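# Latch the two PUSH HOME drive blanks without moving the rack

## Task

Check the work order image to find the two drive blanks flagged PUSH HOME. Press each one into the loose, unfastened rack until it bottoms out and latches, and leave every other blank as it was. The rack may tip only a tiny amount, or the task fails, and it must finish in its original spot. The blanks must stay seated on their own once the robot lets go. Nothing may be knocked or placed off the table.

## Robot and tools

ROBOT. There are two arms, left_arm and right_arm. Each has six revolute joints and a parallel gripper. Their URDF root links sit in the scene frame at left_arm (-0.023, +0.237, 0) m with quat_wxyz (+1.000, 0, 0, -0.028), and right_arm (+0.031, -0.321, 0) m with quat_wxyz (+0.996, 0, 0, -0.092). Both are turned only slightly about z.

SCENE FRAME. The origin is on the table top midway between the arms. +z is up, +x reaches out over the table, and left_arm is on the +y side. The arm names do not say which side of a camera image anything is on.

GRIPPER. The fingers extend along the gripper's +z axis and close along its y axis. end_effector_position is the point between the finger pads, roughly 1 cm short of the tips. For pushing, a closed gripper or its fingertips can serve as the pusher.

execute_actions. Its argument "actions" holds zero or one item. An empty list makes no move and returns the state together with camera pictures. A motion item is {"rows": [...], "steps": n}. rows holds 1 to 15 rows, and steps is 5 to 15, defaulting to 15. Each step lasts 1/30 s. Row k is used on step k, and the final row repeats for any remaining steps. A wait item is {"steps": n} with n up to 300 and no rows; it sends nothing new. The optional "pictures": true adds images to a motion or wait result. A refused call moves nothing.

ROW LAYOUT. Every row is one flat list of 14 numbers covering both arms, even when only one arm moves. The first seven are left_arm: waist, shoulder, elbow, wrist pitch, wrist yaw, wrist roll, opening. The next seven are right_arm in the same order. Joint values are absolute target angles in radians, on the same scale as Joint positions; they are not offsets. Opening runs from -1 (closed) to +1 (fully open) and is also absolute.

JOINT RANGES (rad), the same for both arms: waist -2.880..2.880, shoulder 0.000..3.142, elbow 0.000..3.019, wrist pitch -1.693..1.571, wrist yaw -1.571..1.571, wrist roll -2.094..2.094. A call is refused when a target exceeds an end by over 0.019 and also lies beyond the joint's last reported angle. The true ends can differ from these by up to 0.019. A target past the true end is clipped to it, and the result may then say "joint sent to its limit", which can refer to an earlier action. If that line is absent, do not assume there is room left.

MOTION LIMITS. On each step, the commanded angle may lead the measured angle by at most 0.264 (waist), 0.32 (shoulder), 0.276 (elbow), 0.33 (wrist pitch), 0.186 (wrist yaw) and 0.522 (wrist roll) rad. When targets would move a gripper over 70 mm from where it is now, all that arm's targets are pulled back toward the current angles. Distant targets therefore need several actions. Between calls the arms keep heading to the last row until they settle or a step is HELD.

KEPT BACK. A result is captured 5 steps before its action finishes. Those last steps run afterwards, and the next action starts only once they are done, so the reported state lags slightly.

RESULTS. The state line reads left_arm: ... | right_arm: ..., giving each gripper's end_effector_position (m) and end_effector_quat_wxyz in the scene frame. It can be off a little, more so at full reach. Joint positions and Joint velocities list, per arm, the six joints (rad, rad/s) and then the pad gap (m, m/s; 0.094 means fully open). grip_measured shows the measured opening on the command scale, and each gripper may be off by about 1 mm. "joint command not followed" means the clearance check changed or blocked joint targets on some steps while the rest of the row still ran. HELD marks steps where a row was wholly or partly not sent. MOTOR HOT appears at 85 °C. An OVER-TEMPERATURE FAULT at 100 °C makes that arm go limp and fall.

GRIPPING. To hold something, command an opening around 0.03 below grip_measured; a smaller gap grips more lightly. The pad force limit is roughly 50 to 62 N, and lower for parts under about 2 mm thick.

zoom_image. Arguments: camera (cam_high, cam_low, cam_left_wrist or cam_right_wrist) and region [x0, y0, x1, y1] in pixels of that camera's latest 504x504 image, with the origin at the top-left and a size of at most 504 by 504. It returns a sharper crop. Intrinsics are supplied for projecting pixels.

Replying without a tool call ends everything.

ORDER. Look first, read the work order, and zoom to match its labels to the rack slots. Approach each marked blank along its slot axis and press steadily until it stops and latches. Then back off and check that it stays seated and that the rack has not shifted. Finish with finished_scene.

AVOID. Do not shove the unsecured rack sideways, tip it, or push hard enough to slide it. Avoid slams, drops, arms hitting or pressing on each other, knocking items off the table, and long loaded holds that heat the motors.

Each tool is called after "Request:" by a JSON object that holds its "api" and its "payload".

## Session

Request:
{"api": "show_instructions", "payload": {}}

Request:
{"api": "execute_actions", "payload": {"actions": []}}

Reference images for this scene: work order.

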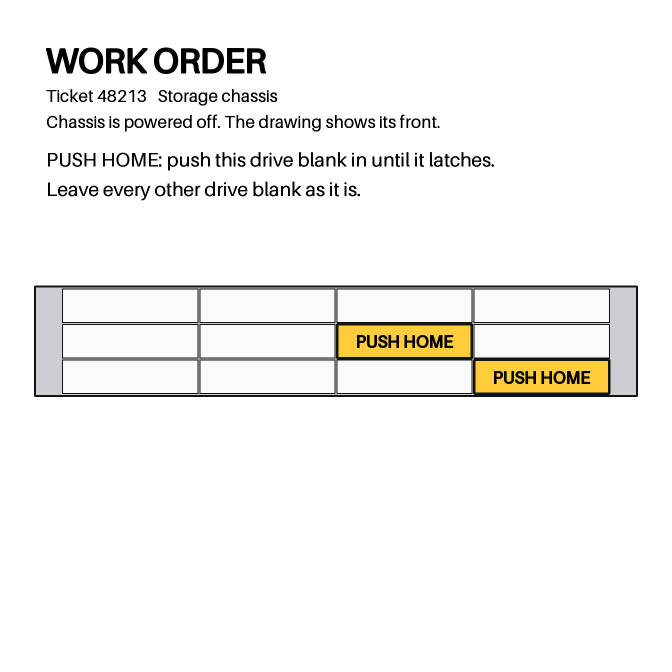

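Scene clock: 0.00 s of 5100.00 s.
left_arm: end_effector_position=(+0.6479, +0.7433, +0.1777) grip_measured=+1.000 end_effector_quat_wxyz=(+0.448, +0.492, +0.737, +0.120) | right_arm: end_effector_position=(+0.8097, -0.3764, +0.2709) grip_measured=+1.000 end_effector_quat_wxyz=(+0.634, +0.133, +0.670, +0.364)
Joint positions: left_arm=[ 0.856  2.411  2.426 -1.032  0.837  1.725  0.094] | right_arm=[ 0.009  1.958  1.402  0.633 -0.5    0.754  0.094]
Joint velocities: left_arm=[-0.024  0.005 -0.002  0.012 -0.066 -0.037  0.   ] | right_arm=[ 0.005  0.005  0.007  0.017  0.022 -0.051  0.   ]

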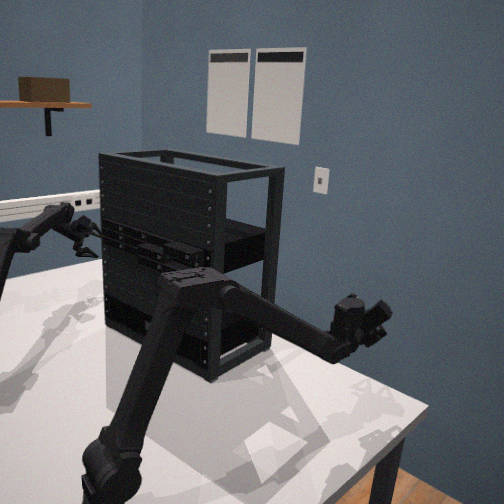

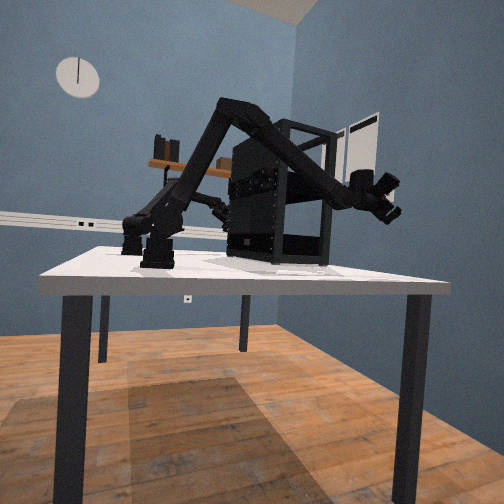

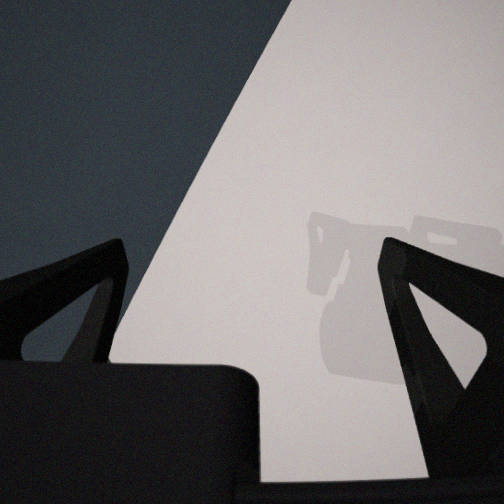

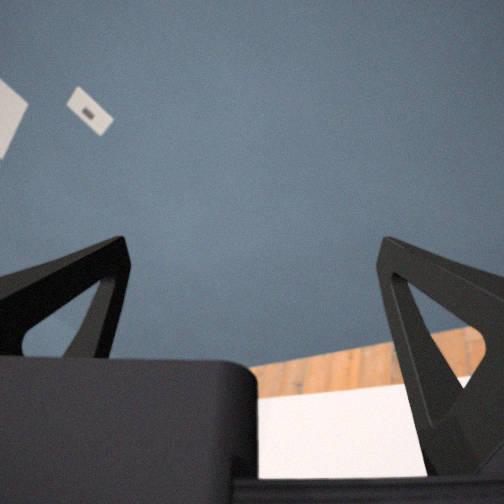

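Request:
{"api": "execute_actions", "payload": {"actions": [{"rows":[[0.856,1.5,2.43,-1.0,0,0,-1,0,0.8,0.72,0.3,0.8,0,-1]]}]}}

Request:
{"api": "execute_actions", "payload": {"actions": [{"steps":35}]}}

Request:
{"api": "execute_actions", "payload": {"actions": [{"rows":[[0.1,1.55,2.43,-1.2,0,0,-1,1.315,0.8,0.72,0.35,1.13,0,-1]]}]}}

Request:
{"api": "execute_actions", "payload": {"actions": [{"rows":[[0.1,1.6,2.43,-1.3,0,0,-1,1.315,1.03,0.72,0.35,1.13,0,-1]]}]}}

Request:
{"api": "execute_actions", "payload": {"actions": [{"steps":20}], "pictures": true}}

Scene clock: 0.77 s of 5100.00 s.
left_arm: end_effector_position=(+0.6293, +0.7733, +0.2183) grip_measured=-0.977 end_effector_quat_wxyz=(+0.369, +0.386, +0.831, +0.157) | right_arm: end_effector_position=(+0.6051, -0.4389, +0.2437) grip_measured=-0.985 end_effector_quat_wxyz=(+0.615, +0.195, +0.763, -0.011)
Joint positions: left_arm=[ 0.856  2.324  2.414 -1.032  0.575  1.477  0.001] | right_arm=[0.01  1.415 0.828 0.342 0.091 0.255 0.001]
Joint velocities: left_arm=[-0.005 -0.396  0.007 -0.027 -0.725 -0.74  -0.004] | right_arm=[-0.005 -1.949 -1.238 -0.261  1.531 -0.901 -0.003]
Steps of this call (steps 1 to 13: nothing new was sent; steps 14 to 23: the first 10 steps of this action). Readings (joint positions):
14: left_arm=[0.856 2.407 2.425 -1.032 0.815 1.706] | right_arm=[0.009 1.942 1.382 0.599 -0.443 0.706]
15: left_arm=[0.856 2.403 2.421 -1.032 0.787 1.680] | right_arm=[0.010 1.898 1.325 0.528 -0.374 0.640]
17: left_arm=[0.856 2.389 2.416 -1.032 0.733 1.629] | right_arm=[0.010 1.788 1.183 0.435 -0.254 0.520]
21: left_arm=[0.856 2.349 2.414 -1.032 0.627 1.528] | right_arm=[0.010 1.546 0.931 0.361 -0.026 0.324]
23: the state above

Scene clock: 1.93 s of 5100.00 s.
left_arm: end_effector_position=(+0.4448, +0.7136, +0.6615) grip_measured=-0.979 end_effector_quat_wxyz=(+0.447, -0.075, +0.811, +0.370) | right_arm: end_effector_position=(+0.3802, -0.5106, +0.4587) grip_measured=-0.987 end_effector_quat_wxyz=(+0.696, +0.357, +0.544, -0.303)
Joint positions: left_arm=[ 0.856  1.714  2.414 -1.032  0.016  0.605  0.001] | right_arm=[0.004 0.804 0.715 0.31  0.799 0.011 0.001]
Joint velocities: left_arm=[-0.015 -0.601 -0.007  0.022 -0.051 -1.004  0.   ] | right_arm=[-0.015 -0.005 -0.002 -0.007  0.066 -0.007 -0.001]
Kept back: nothing.
Steps of this call (steps 1 to 5: the last 5 steps of your previous action; steps 6 to 35: the robot went on to your last target). Readings (joint positions):
1: left_arm=[0.856 2.310 2.414 -1.032 0.549 1.452] | right_arm=[0.010 1.351 0.790 0.334 0.147 0.228]
2: left_arm=[0.856 2.296 2.414 -1.032 0.523 1.427] | right_arm=[0.010 1.290 0.764 0.328 0.199 0.205]
4: left_arm=[0.856 2.266 2.414 -1.032 0.472 1.378] | right_arm=[0.010 1.175 0.738 0.324 0.296 0.170]
8: left_arm=[0.856 2.202 2.414 -1.032 0.370 1.278] | right_arm=[0.010 0.958 0.733 0.324 0.507 0.114]
35: the state above

Scene clock: 2.27 s of 5100.00 s.
left_arm: end_effector_position=(+0.4878, +0.5220, +0.7143) grip_measured=-0.979 end_effector_quat_wxyz=(+0.543, -0.099, +0.804, +0.221) | right_arm: end_effector_position=(+0.3969, -0.2922, +0.4509) grip_measured=-0.987 end_effector_quat_wxyz=(+0.728, +0.274, +0.612, -0.145)
Joint positions: left_arm=[ 0.567  1.582  2.414 -1.149  0.002  0.265  0.001] | right_arm=[0.7   0.804 0.714 0.326 1.124 0.011 0.001]
Joint velocities: left_arm=[-1.382 -0.142 -0.017 -0.188 -0.066 -0.725 -0.001] | right_arm=[ 2.379  0.015  0.007 -0.007  0.066  0.022 -0.   ]
Steps of this call (steps 1 to 10: the first 10 steps of this action). Readings (joint positions):
1: left_arm=[0.851 1.696 2.414 -1.039 0.011 0.571] | right_arm=[0.022 0.805 0.715 0.312 0.877 0.011]
2: left_arm=[0.842 1.676 2.414 -1.055 0.007 0.536] | right_arm=[0.071 0.804 0.714 0.319 0.977 0.011]
4: left_arm=[0.799 1.642 2.414 -1.086 0.003 0.461] | right_arm=[0.218 0.804 0.714 0.325 1.095 0.011]
8: left_arm=[0.656 1.594 2.414 -1.133 0.002 0.322] | right_arm=[0.540 0.804 0.714 0.326 1.122 0.011]
10: the state above

Scene clock: 2.77 s of 5100.00 s.
left_arm: end_effector_position=(+0.5545, +0.2426, +0.6756) grip_measured=-0.979 end_effector_quat_wxyz=(+0.522, +0.010, +0.853, +0.010) | right_arm: end_effector_position=(+0.3407, -0.0179, +0.3555) grip_measured=-0.987 end_effector_quat_wxyz=(+0.703, -0.011, +0.711, +0.001)
Joint positions: left_arm=[ 0.068  1.592  2.414 -1.293  0.004  0.033  0.001] | right_arm=[1.326 1.07  0.706 0.338 1.125 0.009 0.001]
Joint velocities: left_arm=[ 0.2    0.015 -0.007 -0.012  0.037 -0.168  0.   ] | right_arm=[ 0.005  0.005 -0.076  0.002 -0.007  0.066  0.   ]
Steps of this call (steps 1 to 5: the last 5 steps of your previous action; steps 6 to 15: the first 10 steps of this action). Readings (joint positions):
6: left_arm=[0.281 1.578 2.414 -1.183 0.002 0.146] | right_arm=[1.174 0.812 0.714 0.326 1.125 0.011]
7: left_arm=[0.233 1.579 2.414 -1.206 0.002 0.128] | right_arm=[1.230 0.830 0.717 0.332 1.125 0.011]
9: left_arm=[0.142 1.581 2.414 -1.257 0.002 0.088] | right_arm=[1.297 0.899 0.717 0.338 1.125 0.011]
13: left_arm=[0.060 1.591 2.414 -1.291 0.005 0.044] | right_arm=[1.327 1.049 0.712 0.338 1.125 0.009]
15: the state above

Scene clock: 3.43 s of 5100.00 s.
left_arm: end_effector_position=(+0.5540, +0.2610, +0.6756) grip_measured=-0.979 end_effector_quat_wxyz=(+0.522, -0.014, +0.853, +0.014) | right_arm: end_effector_position=(+0.3370, -0.0266, +0.3695) grip_measured=-0.987 end_effector_quat_wxyz=(+0.709, +0.002, +0.705, +0.012)
Joint positions: left_arm=[ 0.099  1.592  2.414 -1.293  0.001  0.011  0.001] | right_arm=[1.326 1.031 0.705 0.338 1.127 0.009 0.001]
Joint velocities: left_arm=[ 0.015 -0.034 -0.007 -0.022 -0.081  0.066  0.001] | right_arm=[-0.015 -0.015  0.007 -0.017  0.037 -0.022 -0.   ]
Kept back: nothing.
Steps of this call (steps 1 to 5: the last 5 steps of your previous action; steps 6 to 20: the robot went on to your last target). Readings (joint positions):
1: left_arm=[0.075 1.592 2.414 -1.293 0.003 0.028] | right_arm=[1.326 1.068 0.705 0.338 1.126 0.009]
2: left_arm=[0.083 1.592 2.414 -1.293 0.003 0.024] | right_arm=[1.326 1.064 0.705 0.338 1.126 0.009]
4: left_arm=[0.095 1.592 2.414 -1.293 0.002 0.019] | right_arm=[1.326 1.050 0.705 0.338 1.127 0.009]
8: left_arm=[0.099 1.592 2.414 -1.293 0.001 0.014] | right_arm=[1.326 1.032 0.705 0.338 1.127 0.009]
20: the state above

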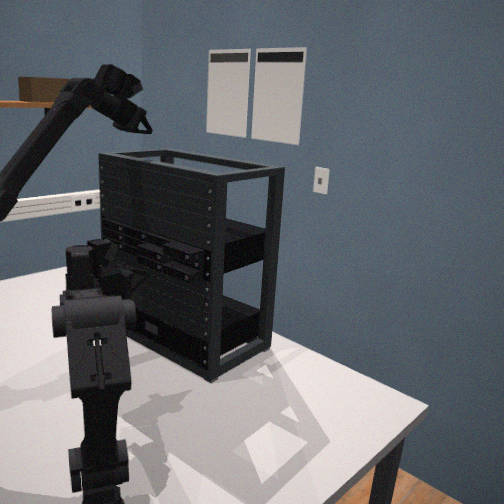

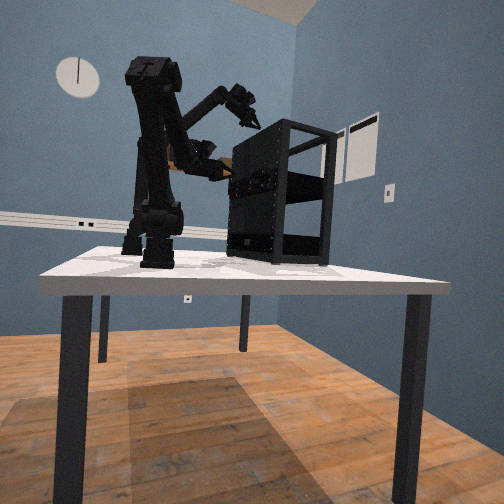

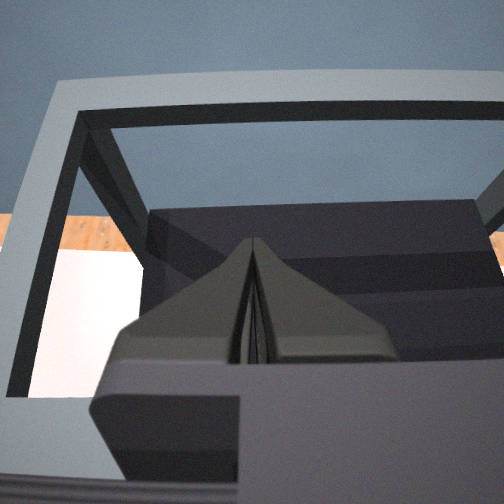

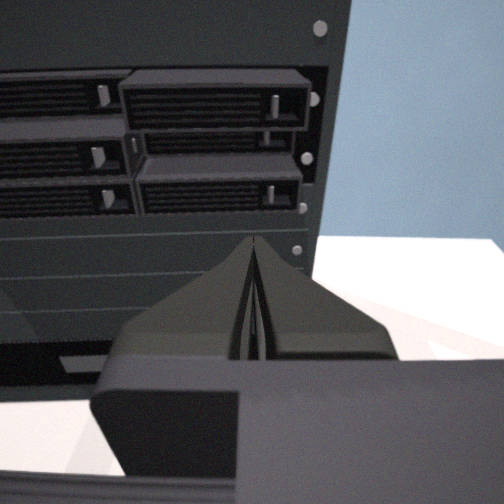

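Request:
{"api": "execute_actions", "payload": {"actions": [{"rows":[[0.1,1.59,2.38,-1.28,0,0,-1,1.3,1.06,0.73,0.37,1.11,0.3,-1],[0.1,1.58,2.35,-1.26,0,0,-1,1.28,1.09,0.74,0.39,1.09,0.6,-1],[0.1,1.57,2.32,-1.24,0,0,-1,1.26,1.12,0.75,0.41,1.07,0.9,-1],[0.1,1.56,2.29,-1.22,0,0,-1,1.24,1.15,0.76,0.43,1.05,1.2,-1],[0.1,1.55,2.26,-1.2,0,0,-1,1.22,1.18,0.77,0.45,1.03,1.57,-1],[0.1,1.54,2.23,-1.18,0,0,-1,1.2,1.205,0.775,0.47,1.01,1.57,-1],[0.1,1.53,2.2,-1.16,0,0,-1,1.185,1.23,0.78,0.49,1.0,1.57,-1],[0.1,1.52,2.18,-1.15,0,0,-1,1.17,1.248,0.785,0.505,0.99,1.57,-1],[0.1,1.52,2.16,-1.15,0,0,-1,1.17,1.248,0.785,0.505,0.99,1.57,-1],[0.1,1.52,2.15,-1.15,0,0,-1,1.17,1.248,0.785,0.505,0.99,1.57,-1],[0.1,1.52,2.14,-1.15,0,0,-1,1.17,1.248,0.785,0.505,0.99,1.57,-1],[0.1,1.52,2.13,-1.15,0,0,-1,1.17,1.248,0.785,0.505,0.99,1.57,-1],[0.1,1.52,2.12,-1.15,0,0,-1,1.17,1.248,0.785,0.505,0.99,1.57,-1]]}]}}

Request:
{"api": "execute_actions", "payload": {"actions": [{"steps":20}], "pictures": true}}

Scene clock: 4.40 s of 5100.00 s.
left_arm: end_effector_position=(+0.5753, +0.2619, +0.6092) grip_measured=-0.979 end_effector_quat_wxyz=(+0.490, -0.014, +0.871, +0.013) | right_arm: end_effector_position=(+0.4062, -0.0078, +0.3280) grip_measured=-0.987 end_effector_quat_wxyz=(+0.635, +0.306, +0.641, +0.304)
Joint positions: left_arm=[ 0.099  1.547  2.181 -1.18   0.001  0.011  0.001] | right_arm=[1.18  1.237 0.748 0.473 0.993 0.905 0.001]
Joint velocities: left_arm=[ 0.005 -0.024 -0.579  0.149  0.037 -0.007 -0.   ] | right_arm=[-0.415  0.591  0.012  0.115 -0.051  2.777  0.001]
Steps of this call (steps 1 to 15: the robot went on to your last target; steps 16 to 19: nothing new was sent; steps 20 to 29: the first 10 steps of this action). Readings (joint positions):
20: left_arm=[0.099 1.592 2.410 -1.292 0.001 0.011] | right_arm=[1.325 1.032 0.705 0.340 1.121 0.047]
21: left_arm=[0.099 1.589 2.398 -1.288 0.001 0.011] | right_arm=[1.321 1.037 0.705 0.348 1.108 0.132]
23: left_arm=[0.099 1.575 2.350 -1.266 0.001 0.011] | right_arm=[1.299 1.064 0.709 0.380 1.072 0.326]
27: left_arm=[0.099 1.551 2.229 -1.199 0.001 0.011] | right_arm=[1.216 1.184 0.740 0.453 1.003 0.712]
29: the state above

Scene clock: 5.07 s of 5100.00 s.
left_arm: end_effector_position=(+0.5771, +0.2620, +0.5960) grip_measured=-0.979 end_effector_quat_wxyz=(+0.485, -0.015, +0.874, +0.012) | right_arm: end_effector_position=(+0.4137, -0.0112, +0.3216) grip_measured=-0.987 end_effector_quat_wxyz=(+0.510, +0.497, +0.509, +0.483)
Joint positions: left_arm=[ 0.099  1.534  2.132 -1.155  0.001  0.009  0.001] | right_arm=[1.163 1.256 0.748 0.486 0.993 1.551 0.001]
Joint velocities: left_arm=[ 0.005 -0.015  0.007 -0.002 -0.007 -0.081 -0.001] | right_arm=[-0.005 -0.015 -0.007  0.012 -0.007  0.095  0.   ]
Kept back: nothing.
Steps of this call (steps 1 to 5: the last 5 steps of your previous action; steps 6 to 20: the robot went on to your last target). Readings (joint positions):
1: left_arm=[0.099 1.547 2.164 -1.177 0.001 0.011] | right_arm=[1.170 1.253 0.748 0.476 0.993 1.001]
2: left_arm=[0.099 1.547 2.150 -1.170 0.001 0.010] | right_arm=[1.164 1.263 0.748 0.476 0.993 1.098]
4: left_arm=[0.099 1.542 2.140 -1.156 0.001 0.010] | right_arm=[1.162 1.266 0.748 0.478 0.993 1.263]
8: left_arm=[0.099 1.535 2.132 -1.155 0.001 0.010] | right_arm=[1.163 1.259 0.748 0.485 0.993 1.438]
20: the state above

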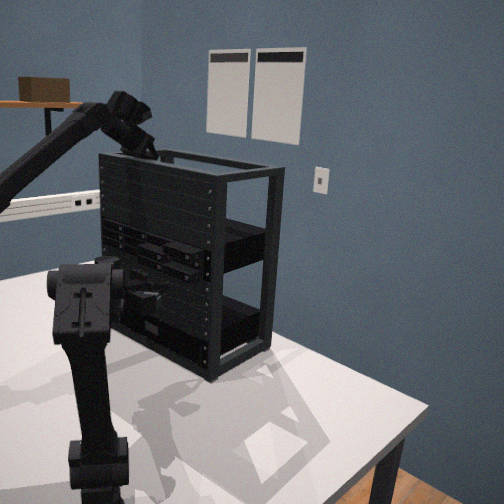

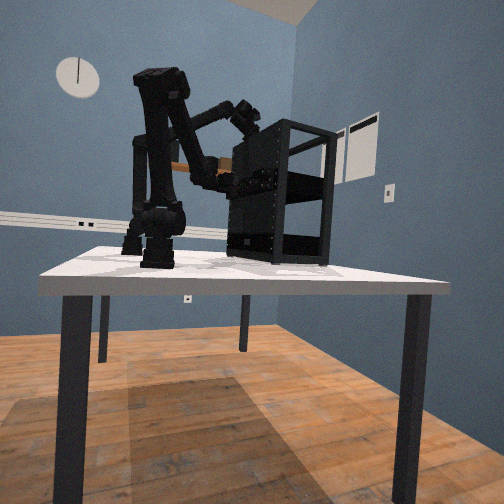

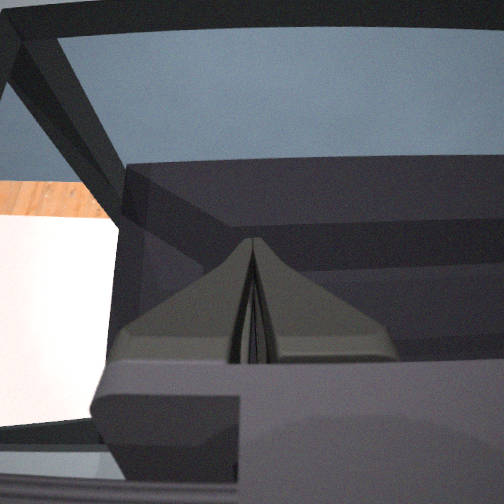

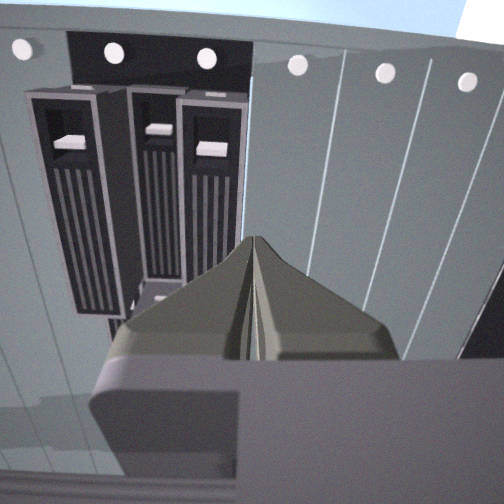

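Request:
{"api": "execute_actions", "payload": {"actions": [{"rows":[[0.1,1.54,2.1,-1.2,0,0,-1,1.16,1.25,0.82,0.48,0.98,1.57,-1],[0.1,1.54,2.1,-1.2,0,0,-1,1.15,1.255,0.83,0.47,0.97,1.57,-1],[0.1,1.54,2.1,-1.2,0,0,-1,1.135,1.265,0.84,0.465,0.955,1.57,-1],[0.1,1.54,2.1,-1.2,0,0,-1,1.115,1.275,0.843,0.465,0.938,1.57,-1]]}]}}

Request:
{"api": "execute_actions", "payload": {"actions": [{"steps":6}], "pictures": true}}

Scene clock: 5.70 s of 5100.00 s.
left_arm: end_effector_position=(+0.5771, +0.2620, +0.5948) grip_measured=-0.979 end_effector_quat_wxyz=(+0.484, -0.015, +0.875, +0.012) | right_arm: end_effector_position=(+0.4338, -0.0101, +0.3509) grip_measured=-0.987 end_effector_quat_wxyz=(+0.503, +0.500, +0.491, +0.506)
Joint positions: left_arm=[ 0.099  1.534  2.13  -1.156  0.001  0.008  0.001] | right_arm=[1.119 1.259 0.809 0.479 0.941 1.559 0.001]
Joint velocities: left_arm=[-0.005 -0.015  0.012 -0.007  0.022 -0.051  0.   ] | right_arm=[-0.083 -0.024 -0.007 -0.002 -0.081 -0.007  0.   ]
Steps of this call (steps 1 to 9: the robot went on to your last target; steps 10 to 19: the first 10 steps of this action). Readings (joint positions):
10: left_arm=[0.099 1.534 2.130 -1.156 0.001 0.009] | right_arm=[1.163 1.256 0.749 0.486 0.990 1.558]
11: left_arm=[0.099 1.534 2.130 -1.156 0.001 0.008] | right_arm=[1.162 1.256 0.754 0.485 0.982 1.559]
13: left_arm=[0.099 1.534 2.130 -1.156 0.001 0.008] | right_arm=[1.157 1.257 0.773 0.480 0.955 1.559]
17: left_arm=[0.099 1.534 2.130 -1.156 0.001 0.008] | right_arm=[1.128 1.259 0.807 0.479 0.941 1.559]
19: the state above

Scene clock: 5.90 s of 5100.00 s.
left_arm: end_effector_position=(+0.5771, +0.2620, +0.5948) grip_measured=-0.979 end_effector_quat_wxyz=(+0.484, -0.015, +0.875, +0.012) | right_arm: end_effector_position=(+0.4345, -0.0106, +0.3503) grip_measured=-0.987 end_effector_quat_wxyz=(+0.504, +0.501, +0.491, +0.505)
Joint positions: left_arm=[ 0.099  1.534  2.13  -1.156  0.001  0.008  0.001] | right_arm=[1.118 1.26  0.809 0.479 0.941 1.559 0.001]
Joint velocities: left_arm=[-0.005  0.024  0.012  0.002  0.037 -0.037  0.   ] | right_arm=[-0.015 -0.015 -0.017  0.007 -0.037 -0.037  0.   ]
Kept back: nothing.
Steps of this call (steps 1 to 5: the last 5 steps of your previous action; step 6: the robot went on to your last target). Readings (joint positions):
1: left_arm=[0.099 1.534 2.130 -1.156 0.001 0.008] | right_arm=[1.118 1.259 0.809 0.479 0.941 1.559]
2: left_arm=[0.099 1.534 2.130 -1.156 0.001 0.008] | right_arm=[1.118 1.259 0.809 0.479 0.941 1.559]
4: left_arm=[0.099 1.534 2.130 -1.156 0.001 0.008] | right_arm=[1.118 1.259 0.809 0.479 0.941 1.559]
6: the state above

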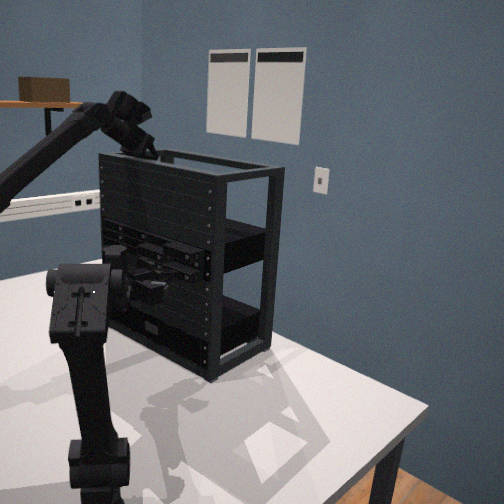

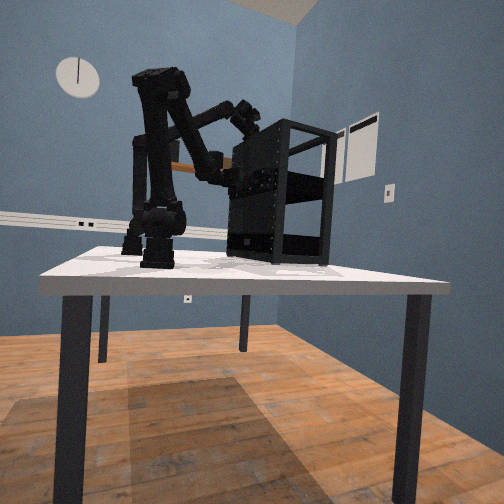

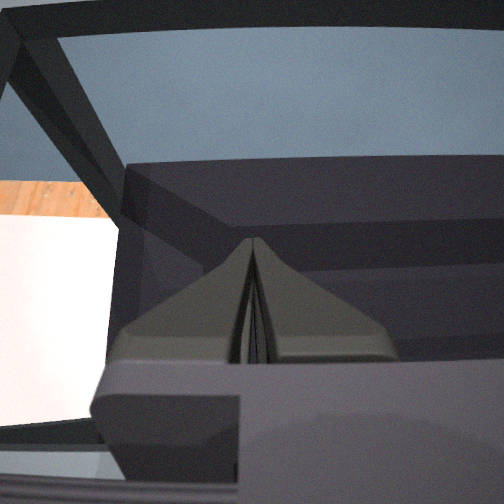

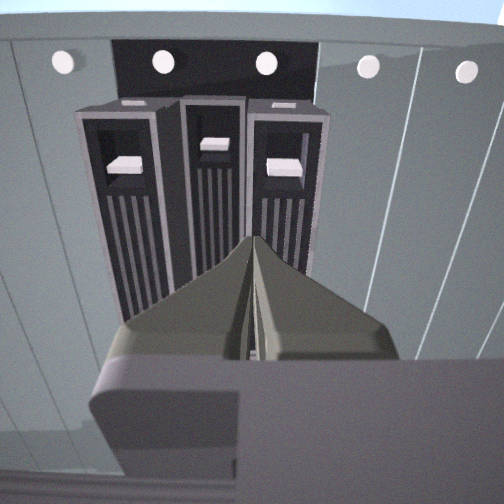

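Request:
{"api": "execute_actions", "payload": {"actions": [{"rows":[[0.1,1.54,2.1,-1.2,0,0,-1,1.118,1.3,0.83,0.465,0.938,1.57,-1],[0.1,1.54,2.1,-1.2,0,0,-1,1.118,1.3,0.83,0.465,0.938,1.57,-1],[0.1,1.54,2.1,-1.2,0,0,-1,1.118,1.3,0.83,0.465,0.938,1.57,-1],[0.1,1.54,2.1,-1.2,0,0,-1,1.118,1.3,0.83,0.465,0.938,1.57,-1],[0.1,1.54,2.1,-1.2,0,0,-1,1.118,1.3,0.83,0.465,0.938,1.57,-1],[0.1,1.54,2.1,-1.2,0,0,-1,1.118,1.3,0.84,0.465,0.938,1.57,-1],[0.1,1.54,2.1,-1.2,0,0,-1,1.1,1.31,0.848,0.47,0.93,1.57,-1],[0.1,1.54,2.1,-1.2,0,0,-1,1.088,1.32,0.856,0.47,0.92,1.57,-1],[0.1,1.54,2.1,-1.2,0,0,-1,1.076,1.33,0.864,0.47,0.91,1.57,-1],[0.1,1.54,2.1,-1.2,0,0,-1,1.064,1.34,0.872,0.47,0.9,1.57,-1],[0.1,1.54,2.1,-1.2,0,0,-1,1.052,1.35,0.88,0.47,0.89,1.57,-1],[0.1,1.54,2.1,-1.2,0,0,-1,1.04,1.36,0.888,0.47,0.88,1.57,-1]]}]}}

Request:
{"api": "execute_actions", "payload": {"actions": [{"steps":12}], "pictures": true}}

Scene clock: 6.60 s of 5100.00 s.
left_arm: end_effector_position=(+0.5771, +0.2620, +0.5948) grip_measured=-0.979 end_effector_quat_wxyz=(+0.484, -0.015, +0.875, +0.012) | right_arm: end_effector_position=(+0.4435, -0.0025, +0.3325) grip_measured=-0.987 end_effector_quat_wxyz=(+0.501, +0.495, +0.508, +0.496)
Joint positions: left_arm=[ 0.099  1.534  2.13  -1.156  0.001  0.008  0.001] | right_arm=[1.108 1.302 0.814 0.478 0.915 1.559 0.001]
Joint velocities: left_arm=[ 0.005 -0.015 -0.002 -0.012 -0.007 -0.022 -0.001] | right_arm=[-0.132  0.103  0.066 -0.022 -0.227  0.022 -0.   ]
Steps of this call (steps 1 to 11: the robot went on to your last target; steps 12 to 21: the first 10 steps of this action). Readings (joint positions):
12: left_arm=[0.099 1.534 2.130 -1.156 0.001 0.008] | right_arm=[1.118 1.261 0.809 0.479 0.941 1.559]
13: left_arm=[0.099 1.534 2.130 -1.156 0.001 0.008] | right_arm=[1.118 1.264 0.809 0.479 0.941 1.559]
15: left_arm=[0.099 1.534 2.130 -1.156 0.001 0.008] | right_arm=[1.118 1.274 0.809 0.479 0.941 1.559]
19: left_arm=[0.099 1.534 2.130 -1.156 0.001 0.008] | right_arm=[1.116 1.292 0.810 0.478 0.931 1.559]
21: the state above

Scene clock: 7.00 s of 5100.00 s.
left_arm: end_effector_position=(+0.5771, +0.2620, +0.5948) grip_measured=-0.979 end_effector_quat_wxyz=(+0.484, -0.015, +0.875, +0.012) | right_arm: end_effector_position=(+0.4630, -0.0013, +0.3321) grip_measured=-0.987 end_effector_quat_wxyz=(+0.501, +0.495, +0.509, +0.495)
Joint positions: left_arm=[ 0.099  1.534  2.13  -1.156  0.001  0.008  0.001] | right_arm=[1.072 1.337 0.846 0.478 0.879 1.56  0.001]
Joint velocities: left_arm=[-0.024 -0.015  0.007 -0.012 -0.022 -0.081  0.   ] | right_arm=[-0.005 -0.015 -0.012  0.007  0.051  0.007  0.   ]
Kept back: nothing.
Steps of this call (steps 1 to 5: the last 5 steps of your previous action; steps 6 to 12: the robot went on to your last target). Readings (joint positions):
1: left_arm=[0.099 1.534 2.130 -1.156 0.001 0.008] | right_arm=[1.102 1.307 0.818 0.478 0.907 1.559]
2: left_arm=[0.099 1.534 2.130 -1.156 0.001 0.008] | right_arm=[1.095 1.313 0.823 0.478 0.897 1.560]
4: left_arm=[0.099 1.534 2.130 -1.156 0.001 0.008] | right_arm=[1.080 1.327 0.837 0.478 0.882 1.560]
8: left_arm=[0.099 1.534 2.130 -1.156 0.001 0.008] | right_arm=[1.072 1.337 0.846 0.478 0.879 1.560]
12: the state above

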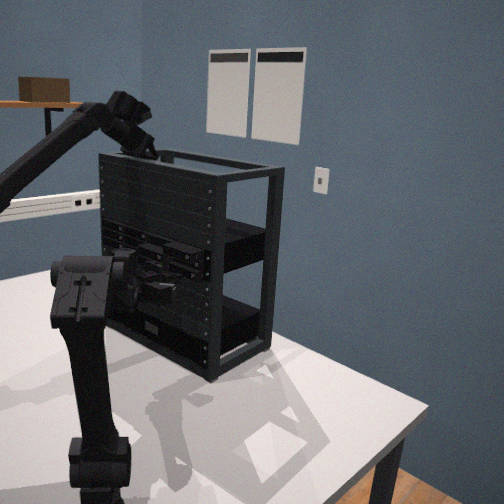

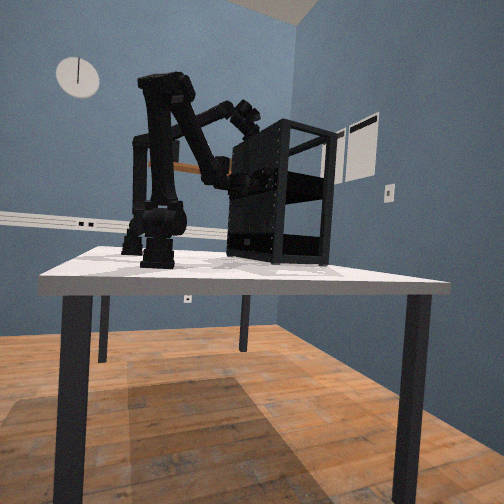

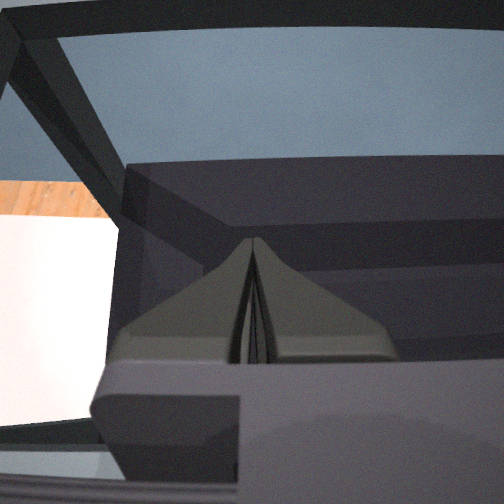

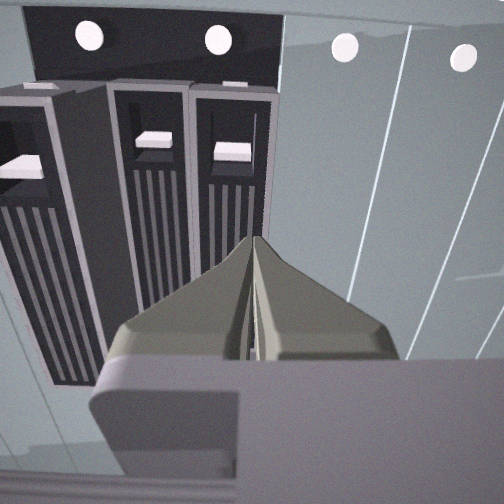

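Request:
{"api": "execute_actions", "payload": {"actions": [{"rows":[[0.1,1.54,2.1,-1.2,0,0,-1,1.025,1.368,0.898,0.48,0.87,1.57,-1],[0.1,1.54,2.1,-1.2,0,0,-1,1.01,1.376,0.906,0.48,0.865,1.57,-1],[0.1,1.54,2.1,-1.2,0,0,-1,0.995,1.384,0.914,0.48,0.86,1.57,-1],[0.1,1.54,2.1,-1.2,0,0,-1,0.98,1.392,0.92,0.48,0.855,1.57,-1],[0.1,1.54,2.1,-1.2,0,0,-1,0.965,1.4,0.92,0.48,0.85,1.57,-1],[0.1,1.54,2.1,-1.2,0,0,-1,0.95,1.41,0.92,0.48,0.85,1.57,-1]]}], "pictures": true}}

Request:
{"api": "zoom_image", "payload": {"camera": "cam_right_wrist", "region": [60,40,300,280]}}

Scene clock: 8.30 s of 5100.00 s.
left_arm: end_effector_position=(+0.5770, +0.2620, +0.5946) grip_measured=-0.979 end_effector_quat_wxyz=(+0.483, -0.015, +0.875, +0.012) | right_arm: end_effector_position=(+0.4775, -0.0028, +0.3314) grip_measured=-0.987 end_effector_quat_wxyz=(+0.501, +0.495, +0.509, +0.494)
Joint positions: left_arm=[ 0.099  1.534  2.13  -1.157  0.001  0.008  0.001] | right_arm=[1.042 1.359 0.866 0.48  0.849 1.56  0.001]
Joint velocities: left_arm=[-0.005  0.005  0.027  0.012 -0.007  0.081  0.001] | right_arm=[ 0.005 -0.015  0.017  0.012  0.066 -0.081 -0.001]
Steps of this call (steps 1 to 29: the robot went on to your last target; steps 30 to 39: the first 10 steps of this action). Readings (joint positions):
30: left_arm=[0.099 1.534 2.130 -1.156 0.001 0.008] | right_arm=[1.071 1.337 0.847 0.478 0.878 1.560]
31: left_arm=[0.099 1.534 2.130 -1.156 0.001 0.008] | right_arm=[1.068 1.338 0.847 0.478 0.873 1.560]
33: left_arm=[0.099 1.534 2.130 -1.156 0.001 0.008] | right_arm=[1.056 1.346 0.856 0.478 0.857 1.560]
37: left_arm=[0.099 1.534 2.130 -1.157 0.001 0.008] | right_arm=[1.042 1.359 0.866 0.480 0.849 1.560]
39: the state above

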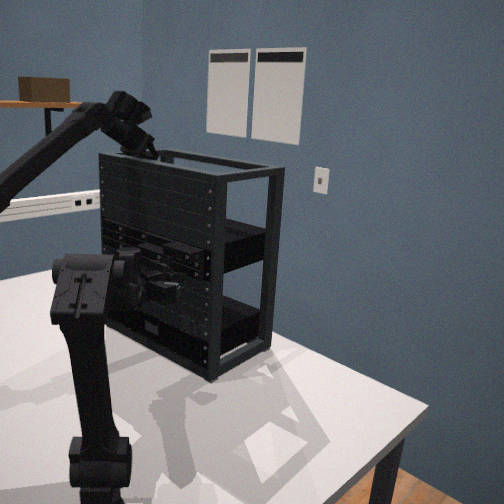

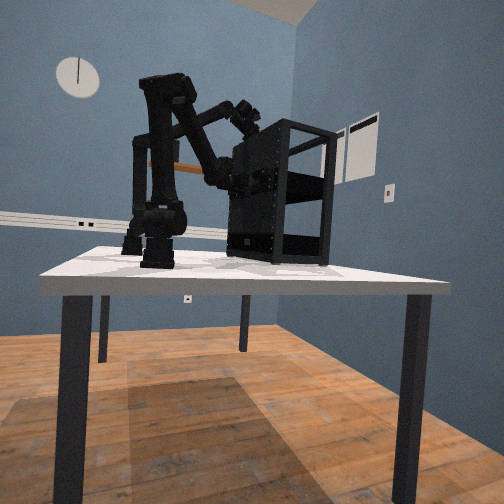

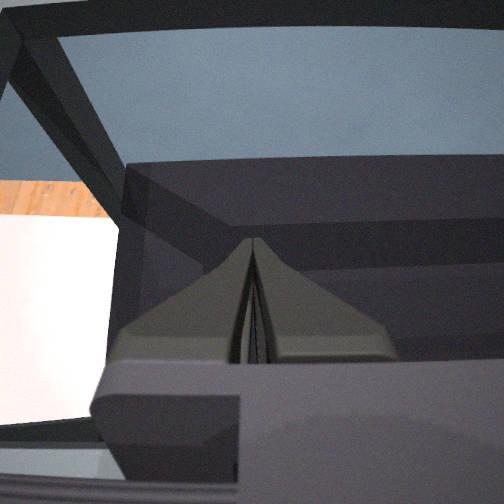

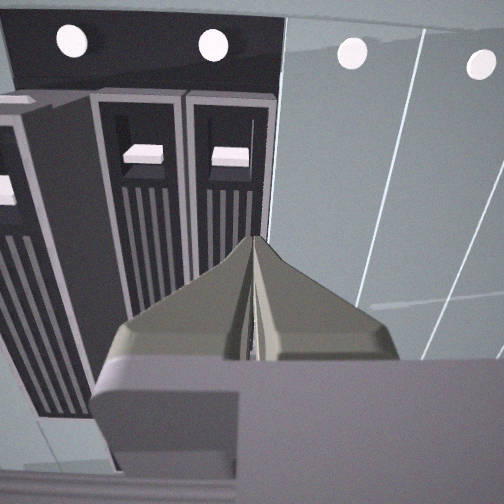

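Region (60, 40, 300, 280) of cam_right_wrist's 504x504 image, scaled by 2.100, with more detail than that image has.

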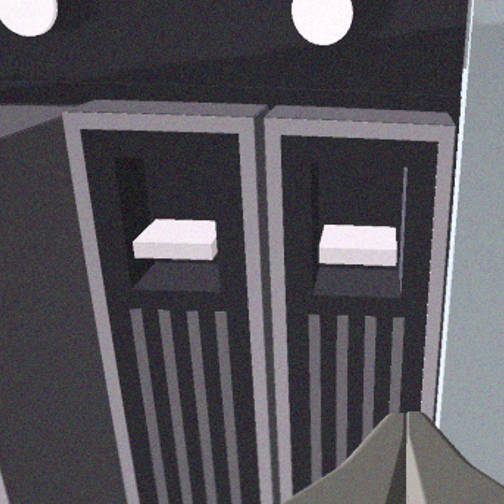

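Request:
{"api": "execute_actions", "payload": {"actions": [{"rows":[[0.1,1.54,2.1,-1.2,0,0,-1,1.05,1.35,0.88,0.48,0.86,1.57,-1],[0.1,1.54,2.1,-1.2,0,0,-1,1.09,1.31,0.85,0.48,0.89,1.57,-1],[0.1,1.54,2.1,-1.2,0,0,-1,1.13,1.28,0.82,0.48,0.93,1.57,-1],[0.1,1.54,2.1,-1.2,0,0,-1,1.17,1.25,0.79,0.48,0.97,1.57,-1],[0.1,1.54,2.1,-1.2,0,0,-1,1.21,1.22,0.77,0.48,1.02,1.57,-1]],"steps":12}]}}

Request:
{"api": "execute_actions", "payload": {"actions": [{"rows":[[0.1,1.54,2.1,-1.2,0,0,-1,1.23,1.245,0.82,0.47,1.04,1.57,-1],[0.1,1.54,2.1,-1.2,0,0,-1,1.25,1.27,0.855,0.455,1.06,1.57,-1],[0.1,1.54,2.1,-1.2,0,0,-1,1.265,1.295,0.89,0.44,1.075,1.57,-1],[0.1,1.54,2.1,-1.2,0,0,-1,1.28,1.32,0.925,0.425,1.09,1.57,-1],[0.1,1.54,2.1,-1.2,0,0,-1,1.29,1.345,0.96,0.41,1.1,1.57,-1],[0.1,1.54,2.1,-1.2,0,0,-1,1.293,1.37,0.995,0.395,1.11,1.57,-1],[0.1,1.54,2.1,-1.2,0,0,-1,1.293,1.395,1.03,0.38,1.11,1.57,-1],[0.1,1.54,2.1,-1.2,0,0,-1,1.293,1.415,1.065,0.37,1.11,1.57,-1],[0.1,1.54,2.1,-1.2,0,0,-1,1.293,1.435,1.095,0.36,1.11,1.57,-1],[0.1,1.54,2.1,-1.2,0,0,-1,1.293,1.45,1.12,0.355,1.11,1.57,-1]]}]}}

Request:
{"api": "execute_actions", "payload": {"actions": [{"steps":18}], "pictures": true}}

Scene clock: 8.97 s of 5100.00 s.
left_arm: end_effector_position=(+0.5767, +0.2620, +0.5947) grip_measured=-0.979 end_effector_quat_wxyz=(+0.483, -0.015, +0.875, +0.012) | right_arm: end_effector_position=(+0.4157, -0.0099, +0.3358) grip_measured=-0.987 end_effector_quat_wxyz=(+0.511, +0.506, +0.494, +0.489)
Joint positions: left_arm=[ 0.099  1.534  2.13  -1.158  0.001  0.008  0.001] | right_arm=[1.165 1.255 0.776 0.48  1.013 1.56  0.001]
Joint velocities: left_arm=[ 0.015 -0.005 -0.012 -0.007 -0.095 -0.022 -0.001] | right_arm=[ 0.913 -0.689 -0.452 -0.017  0.139  0.022 -0.   ]
Steps of this call (steps 1 to 5: the last 5 steps of your previous action; steps 6 to 13: the robot went on to your last target; steps 14 to 20: the first 7 steps of this action). Readings (joint positions):
14: left_arm=[0.099 1.534 2.130 -1.157 0.001 0.008] | right_arm=[1.048 1.356 0.866 0.480 0.852 1.560]
15: left_arm=[0.099 1.534 2.130 -1.158 0.001 0.008] | right_arm=[1.053 1.354 0.865 0.480 0.867 1.560]
17: left_arm=[0.099 1.534 2.130 -1.158 0.001 0.008] | right_arm=[1.078 1.331 0.843 0.480 0.931 1.560]
20: the state above

Scene clock: 9.47 s of 5100.00 s.
left_arm: end_effector_position=(+0.5767, +0.2620, +0.5947) grip_measured=-0.979 end_effector_quat_wxyz=(+0.483, -0.015, +0.875, +0.012) | right_arm: end_effector_position=(+0.4092, +0.0858, +0.3756) grip_measured=-0.987 end_effector_quat_wxyz=(+0.502, +0.499, +0.499, +0.500)
Joint positions: left_arm=[ 0.099  1.534  2.13  -1.158  0.001  0.008  0.001] | right_arm=[1.288 1.408 1.03  0.387 1.106 1.56  0.001]
Joint velocities: left_arm=[-0.015 -0.024  0.007  0.002 -0.022 -0.007 -0.   ] | right_arm=[ 0.151  0.698  0.955 -0.266  0.007  0.022 -0.002]
Steps of this call (steps 1 to 5: the last 5 steps of your previous action; steps 6 to 15: the first 10 steps of this action). Readings (joint positions):
6: left_arm=[0.099 1.534 2.130 -1.158 0.001 0.008] | right_arm=[1.230 1.209 0.764 0.480 1.026 1.560]
7: left_arm=[0.099 1.534 2.130 -1.158 0.001 0.008] | right_arm=[1.230 1.215 0.771 0.478 1.043 1.560]
9: left_arm=[0.099 1.534 2.130 -1.158 0.001 0.008] | right_arm=[1.237 1.246 0.809 0.461 1.077 1.560]
13: left_arm=[0.099 1.534 2.130 -1.158 0.001 0.008] | right_arm=[1.273 1.356 0.956 0.409 1.106 1.560]
15: the state above

Scene clock: 10.07 s of 5100.00 s.
left_arm: end_effector_position=(+0.5767, +0.2620, +0.5947) grip_measured=-0.979 end_effector_quat_wxyz=(+0.483, -0.015, +0.875, +0.012) | right_arm: end_effector_position=(+0.4147, +0.1043, +0.3803) grip_measured=-0.987 end_effector_quat_wxyz=(+0.501, +0.498, +0.501, +0.500)
Joint positions: left_arm=[ 0.099  1.534  2.13  -1.158  0.001  0.008  0.001] | right_arm=[1.294 1.45  1.088 0.369 1.107 1.56  0.001]
Joint velocities: left_arm=[-0.005  0.015  0.007  0.007 -0.037 -0.022 -0.001] | right_arm=[-0.015  0.005 -0.002  0.002 -0.037  0.022  0.   ]
Kept back: nothing.
Steps of this call (steps 1 to 5: the last 5 steps of your previous action; steps 6 to 18: the robot went on to your last target). Readings (joint positions):
1: left_arm=[0.099 1.534 2.130 -1.158 0.001 0.008] | right_arm=[1.291 1.428 1.059 0.380 1.106 1.560]
2: left_arm=[0.099 1.534 2.130 -1.158 0.001 0.008] | right_arm=[1.293 1.442 1.078 0.376 1.106 1.560]
4: left_arm=[0.099 1.534 2.130 -1.158 0.001 0.008] | right_arm=[1.294 1.450 1.088 0.372 1.106 1.560]
8: left_arm=[0.099 1.534 2.130 -1.158 0.001 0.008] | right_arm=[1.294 1.450 1.088 0.369 1.107 1.560]
18: the state above

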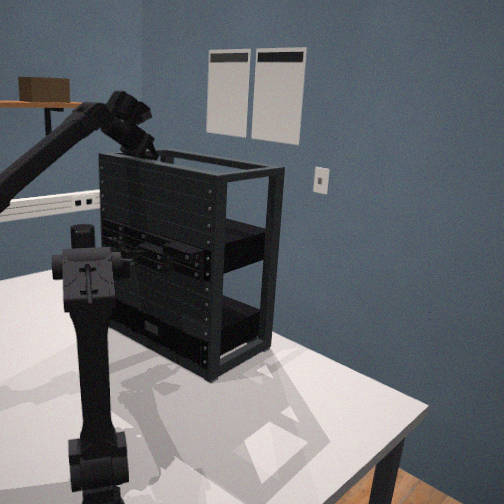

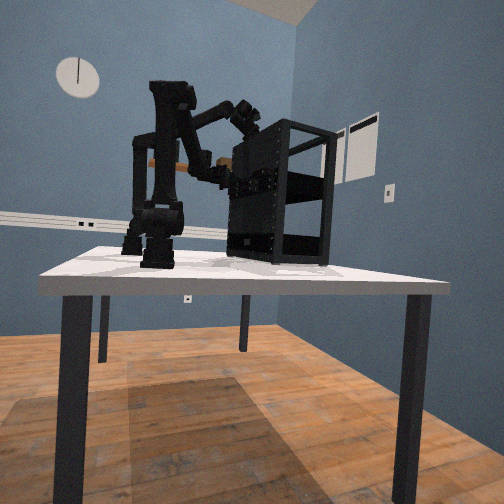

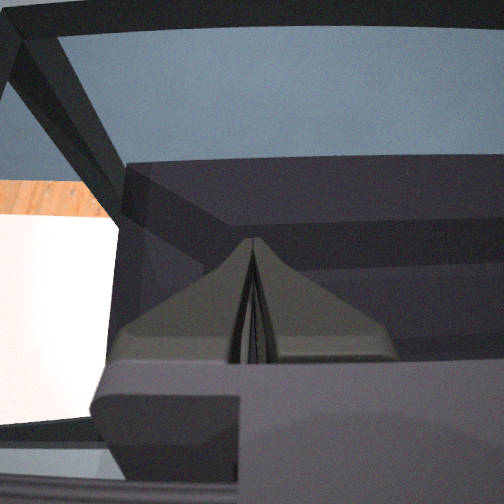

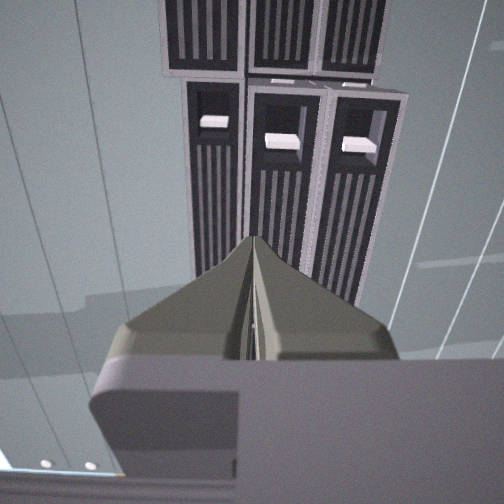

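Request:
{"api": "execute_actions", "payload": {"actions": [{"rows":[[0.1,1.54,2.1,-1.2,0,0,-1,1.28,1.465,1.125,0.355,1.1,1.57,-1],[0.1,1.54,2.1,-1.2,0,0,-1,1.27,1.472,1.13,0.355,1.093,1.57,-1],[0.1,1.54,2.1,-1.2,0,0,-1,1.26,1.478,1.136,0.355,1.086,1.57,-1],[0.1,1.54,2.1,-1.2,0,0,-1,1.25,1.484,1.142,0.355,1.079,1.57,-1],[0.1,1.54,2.1,-1.2,0,0,-1,1.24,1.49,1.148,0.355,1.072,1.57,-1],[0.1,1.54,2.1,-1.2,0,0,-1,1.23,1.496,1.154,0.355,1.065,1.57,-1],[0.1,1.54,2.1,-1.2,0,0,-1,1.22,1.502,1.16,0.355,1.056,1.57,-1]]}]}}

Request:
{"api": "execute_actions", "payload": {"actions": [{"steps":8}], "pictures": true}}

Scene clock: 10.67 s of 5100.00 s.
left_arm: end_effector_position=(+0.5767, +0.2620, +0.5947) grip_measured=-0.979 end_effector_quat_wxyz=(+0.483, -0.015, +0.875, +0.012) | right_arm: end_effector_position=(+0.4400, +0.1042, +0.3783) grip_measured=-0.987 end_effector_quat_wxyz=(+0.501, +0.496, +0.502, +0.501)
Joint positions: left_arm=[ 0.099  1.534  2.13  -1.158  0.001  0.008  0.001] | right_arm=[1.247 1.48  1.115 0.369 1.056 1.561 0.001]
Joint velocities: left_arm=[-0.015 -0.005 -0.007 -0.002 -0.051 -0.007 -0.   ] | right_arm=[-0.024  0.034  0.056 -0.002 -0.022 -0.022  0.   ]
Steps of this call (steps 1 to 8: the robot went on to your last target; steps 9 to 18: the first 10 steps of this action). Readings (joint positions):
9: left_arm=[0.099 1.534 2.130 -1.158 0.001 0.008] | right_arm=[1.294 1.450 1.088 0.369 1.106 1.560]
10: left_arm=[0.099 1.534 2.130 -1.158 0.001 0.008] | right_arm=[1.293 1.450 1.088 0.369 1.101 1.560]
12: left_arm=[0.099 1.534 2.130 -1.158 0.001 0.008] | right_arm=[1.287 1.452 1.089 0.369 1.089 1.560]
16: left_arm=[0.099 1.534 2.130 -1.158 0.001 0.008] | right_arm=[1.254 1.473 1.109 0.369 1.059 1.561]
18: the state above

Scene clock: 10.93 s of 5100.00 s.
left_arm: end_effector_position=(+0.5767, +0.2620, +0.5947) grip_measured=-0.979 end_effector_quat_wxyz=(+0.483, -0.015, +0.875, +0.012) | right_arm: end_effector_position=(+0.4400, +0.1043, +0.3783) grip_measured=-0.987 end_effector_quat_wxyz=(+0.501, +0.496, +0.502, +0.501)
Joint positions: left_arm=[ 0.099  1.534  2.13  -1.158  0.001  0.008  0.001] | right_arm=[1.247 1.48  1.116 0.369 1.056 1.561 0.001]
Joint velocities: left_arm=[ 0.005 -0.005 -0.012  0.012 -0.095 -0.051 -0.001] | right_arm=[ 0.005  0.015  0.007 -0.012 -0.051  0.007 -0.001]
Kept back: nothing.
Steps of this call (steps 1 to 5: the last 5 steps of your previous action; steps 6 to 8: the robot went on to your last target). Readings (joint positions):
1: left_arm=[0.099 1.534 2.130 -1.158 0.001 0.008] | right_arm=[1.247 1.480 1.116 0.369 1.056 1.561]
2: left_arm=[0.099 1.534 2.130 -1.158 0.001 0.008] | right_arm=[1.247 1.480 1.116 0.369 1.056 1.561]
4: left_arm=[0.099 1.534 2.130 -1.158 0.001 0.008] | right_arm=[1.247 1.480 1.116 0.369 1.056 1.561]
8: the state above

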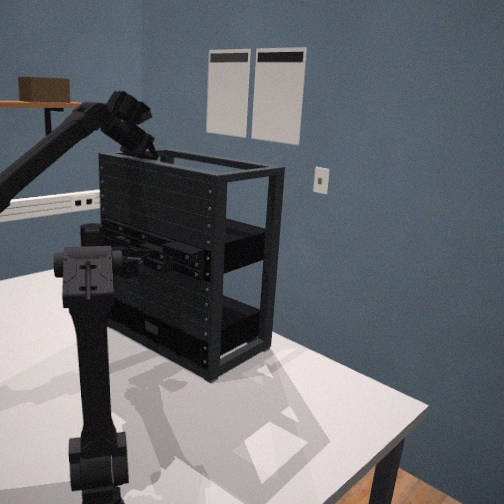

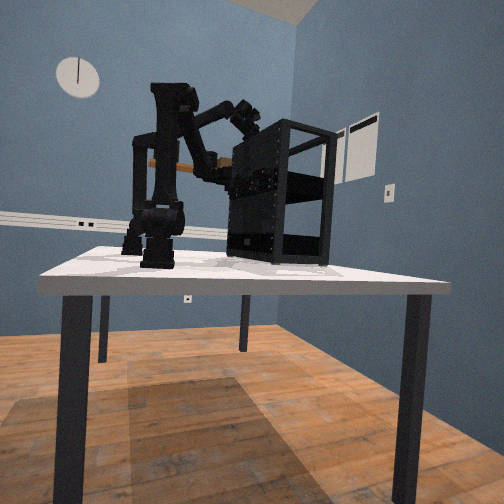

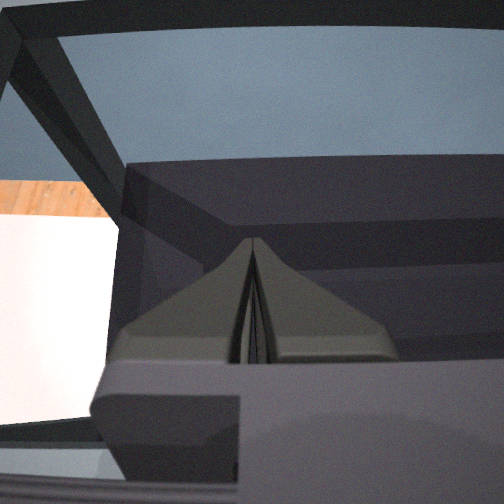

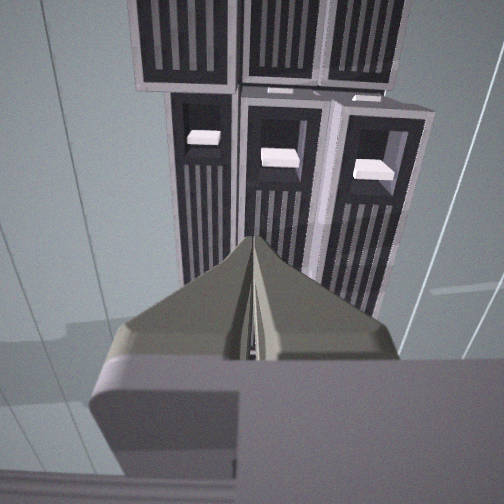

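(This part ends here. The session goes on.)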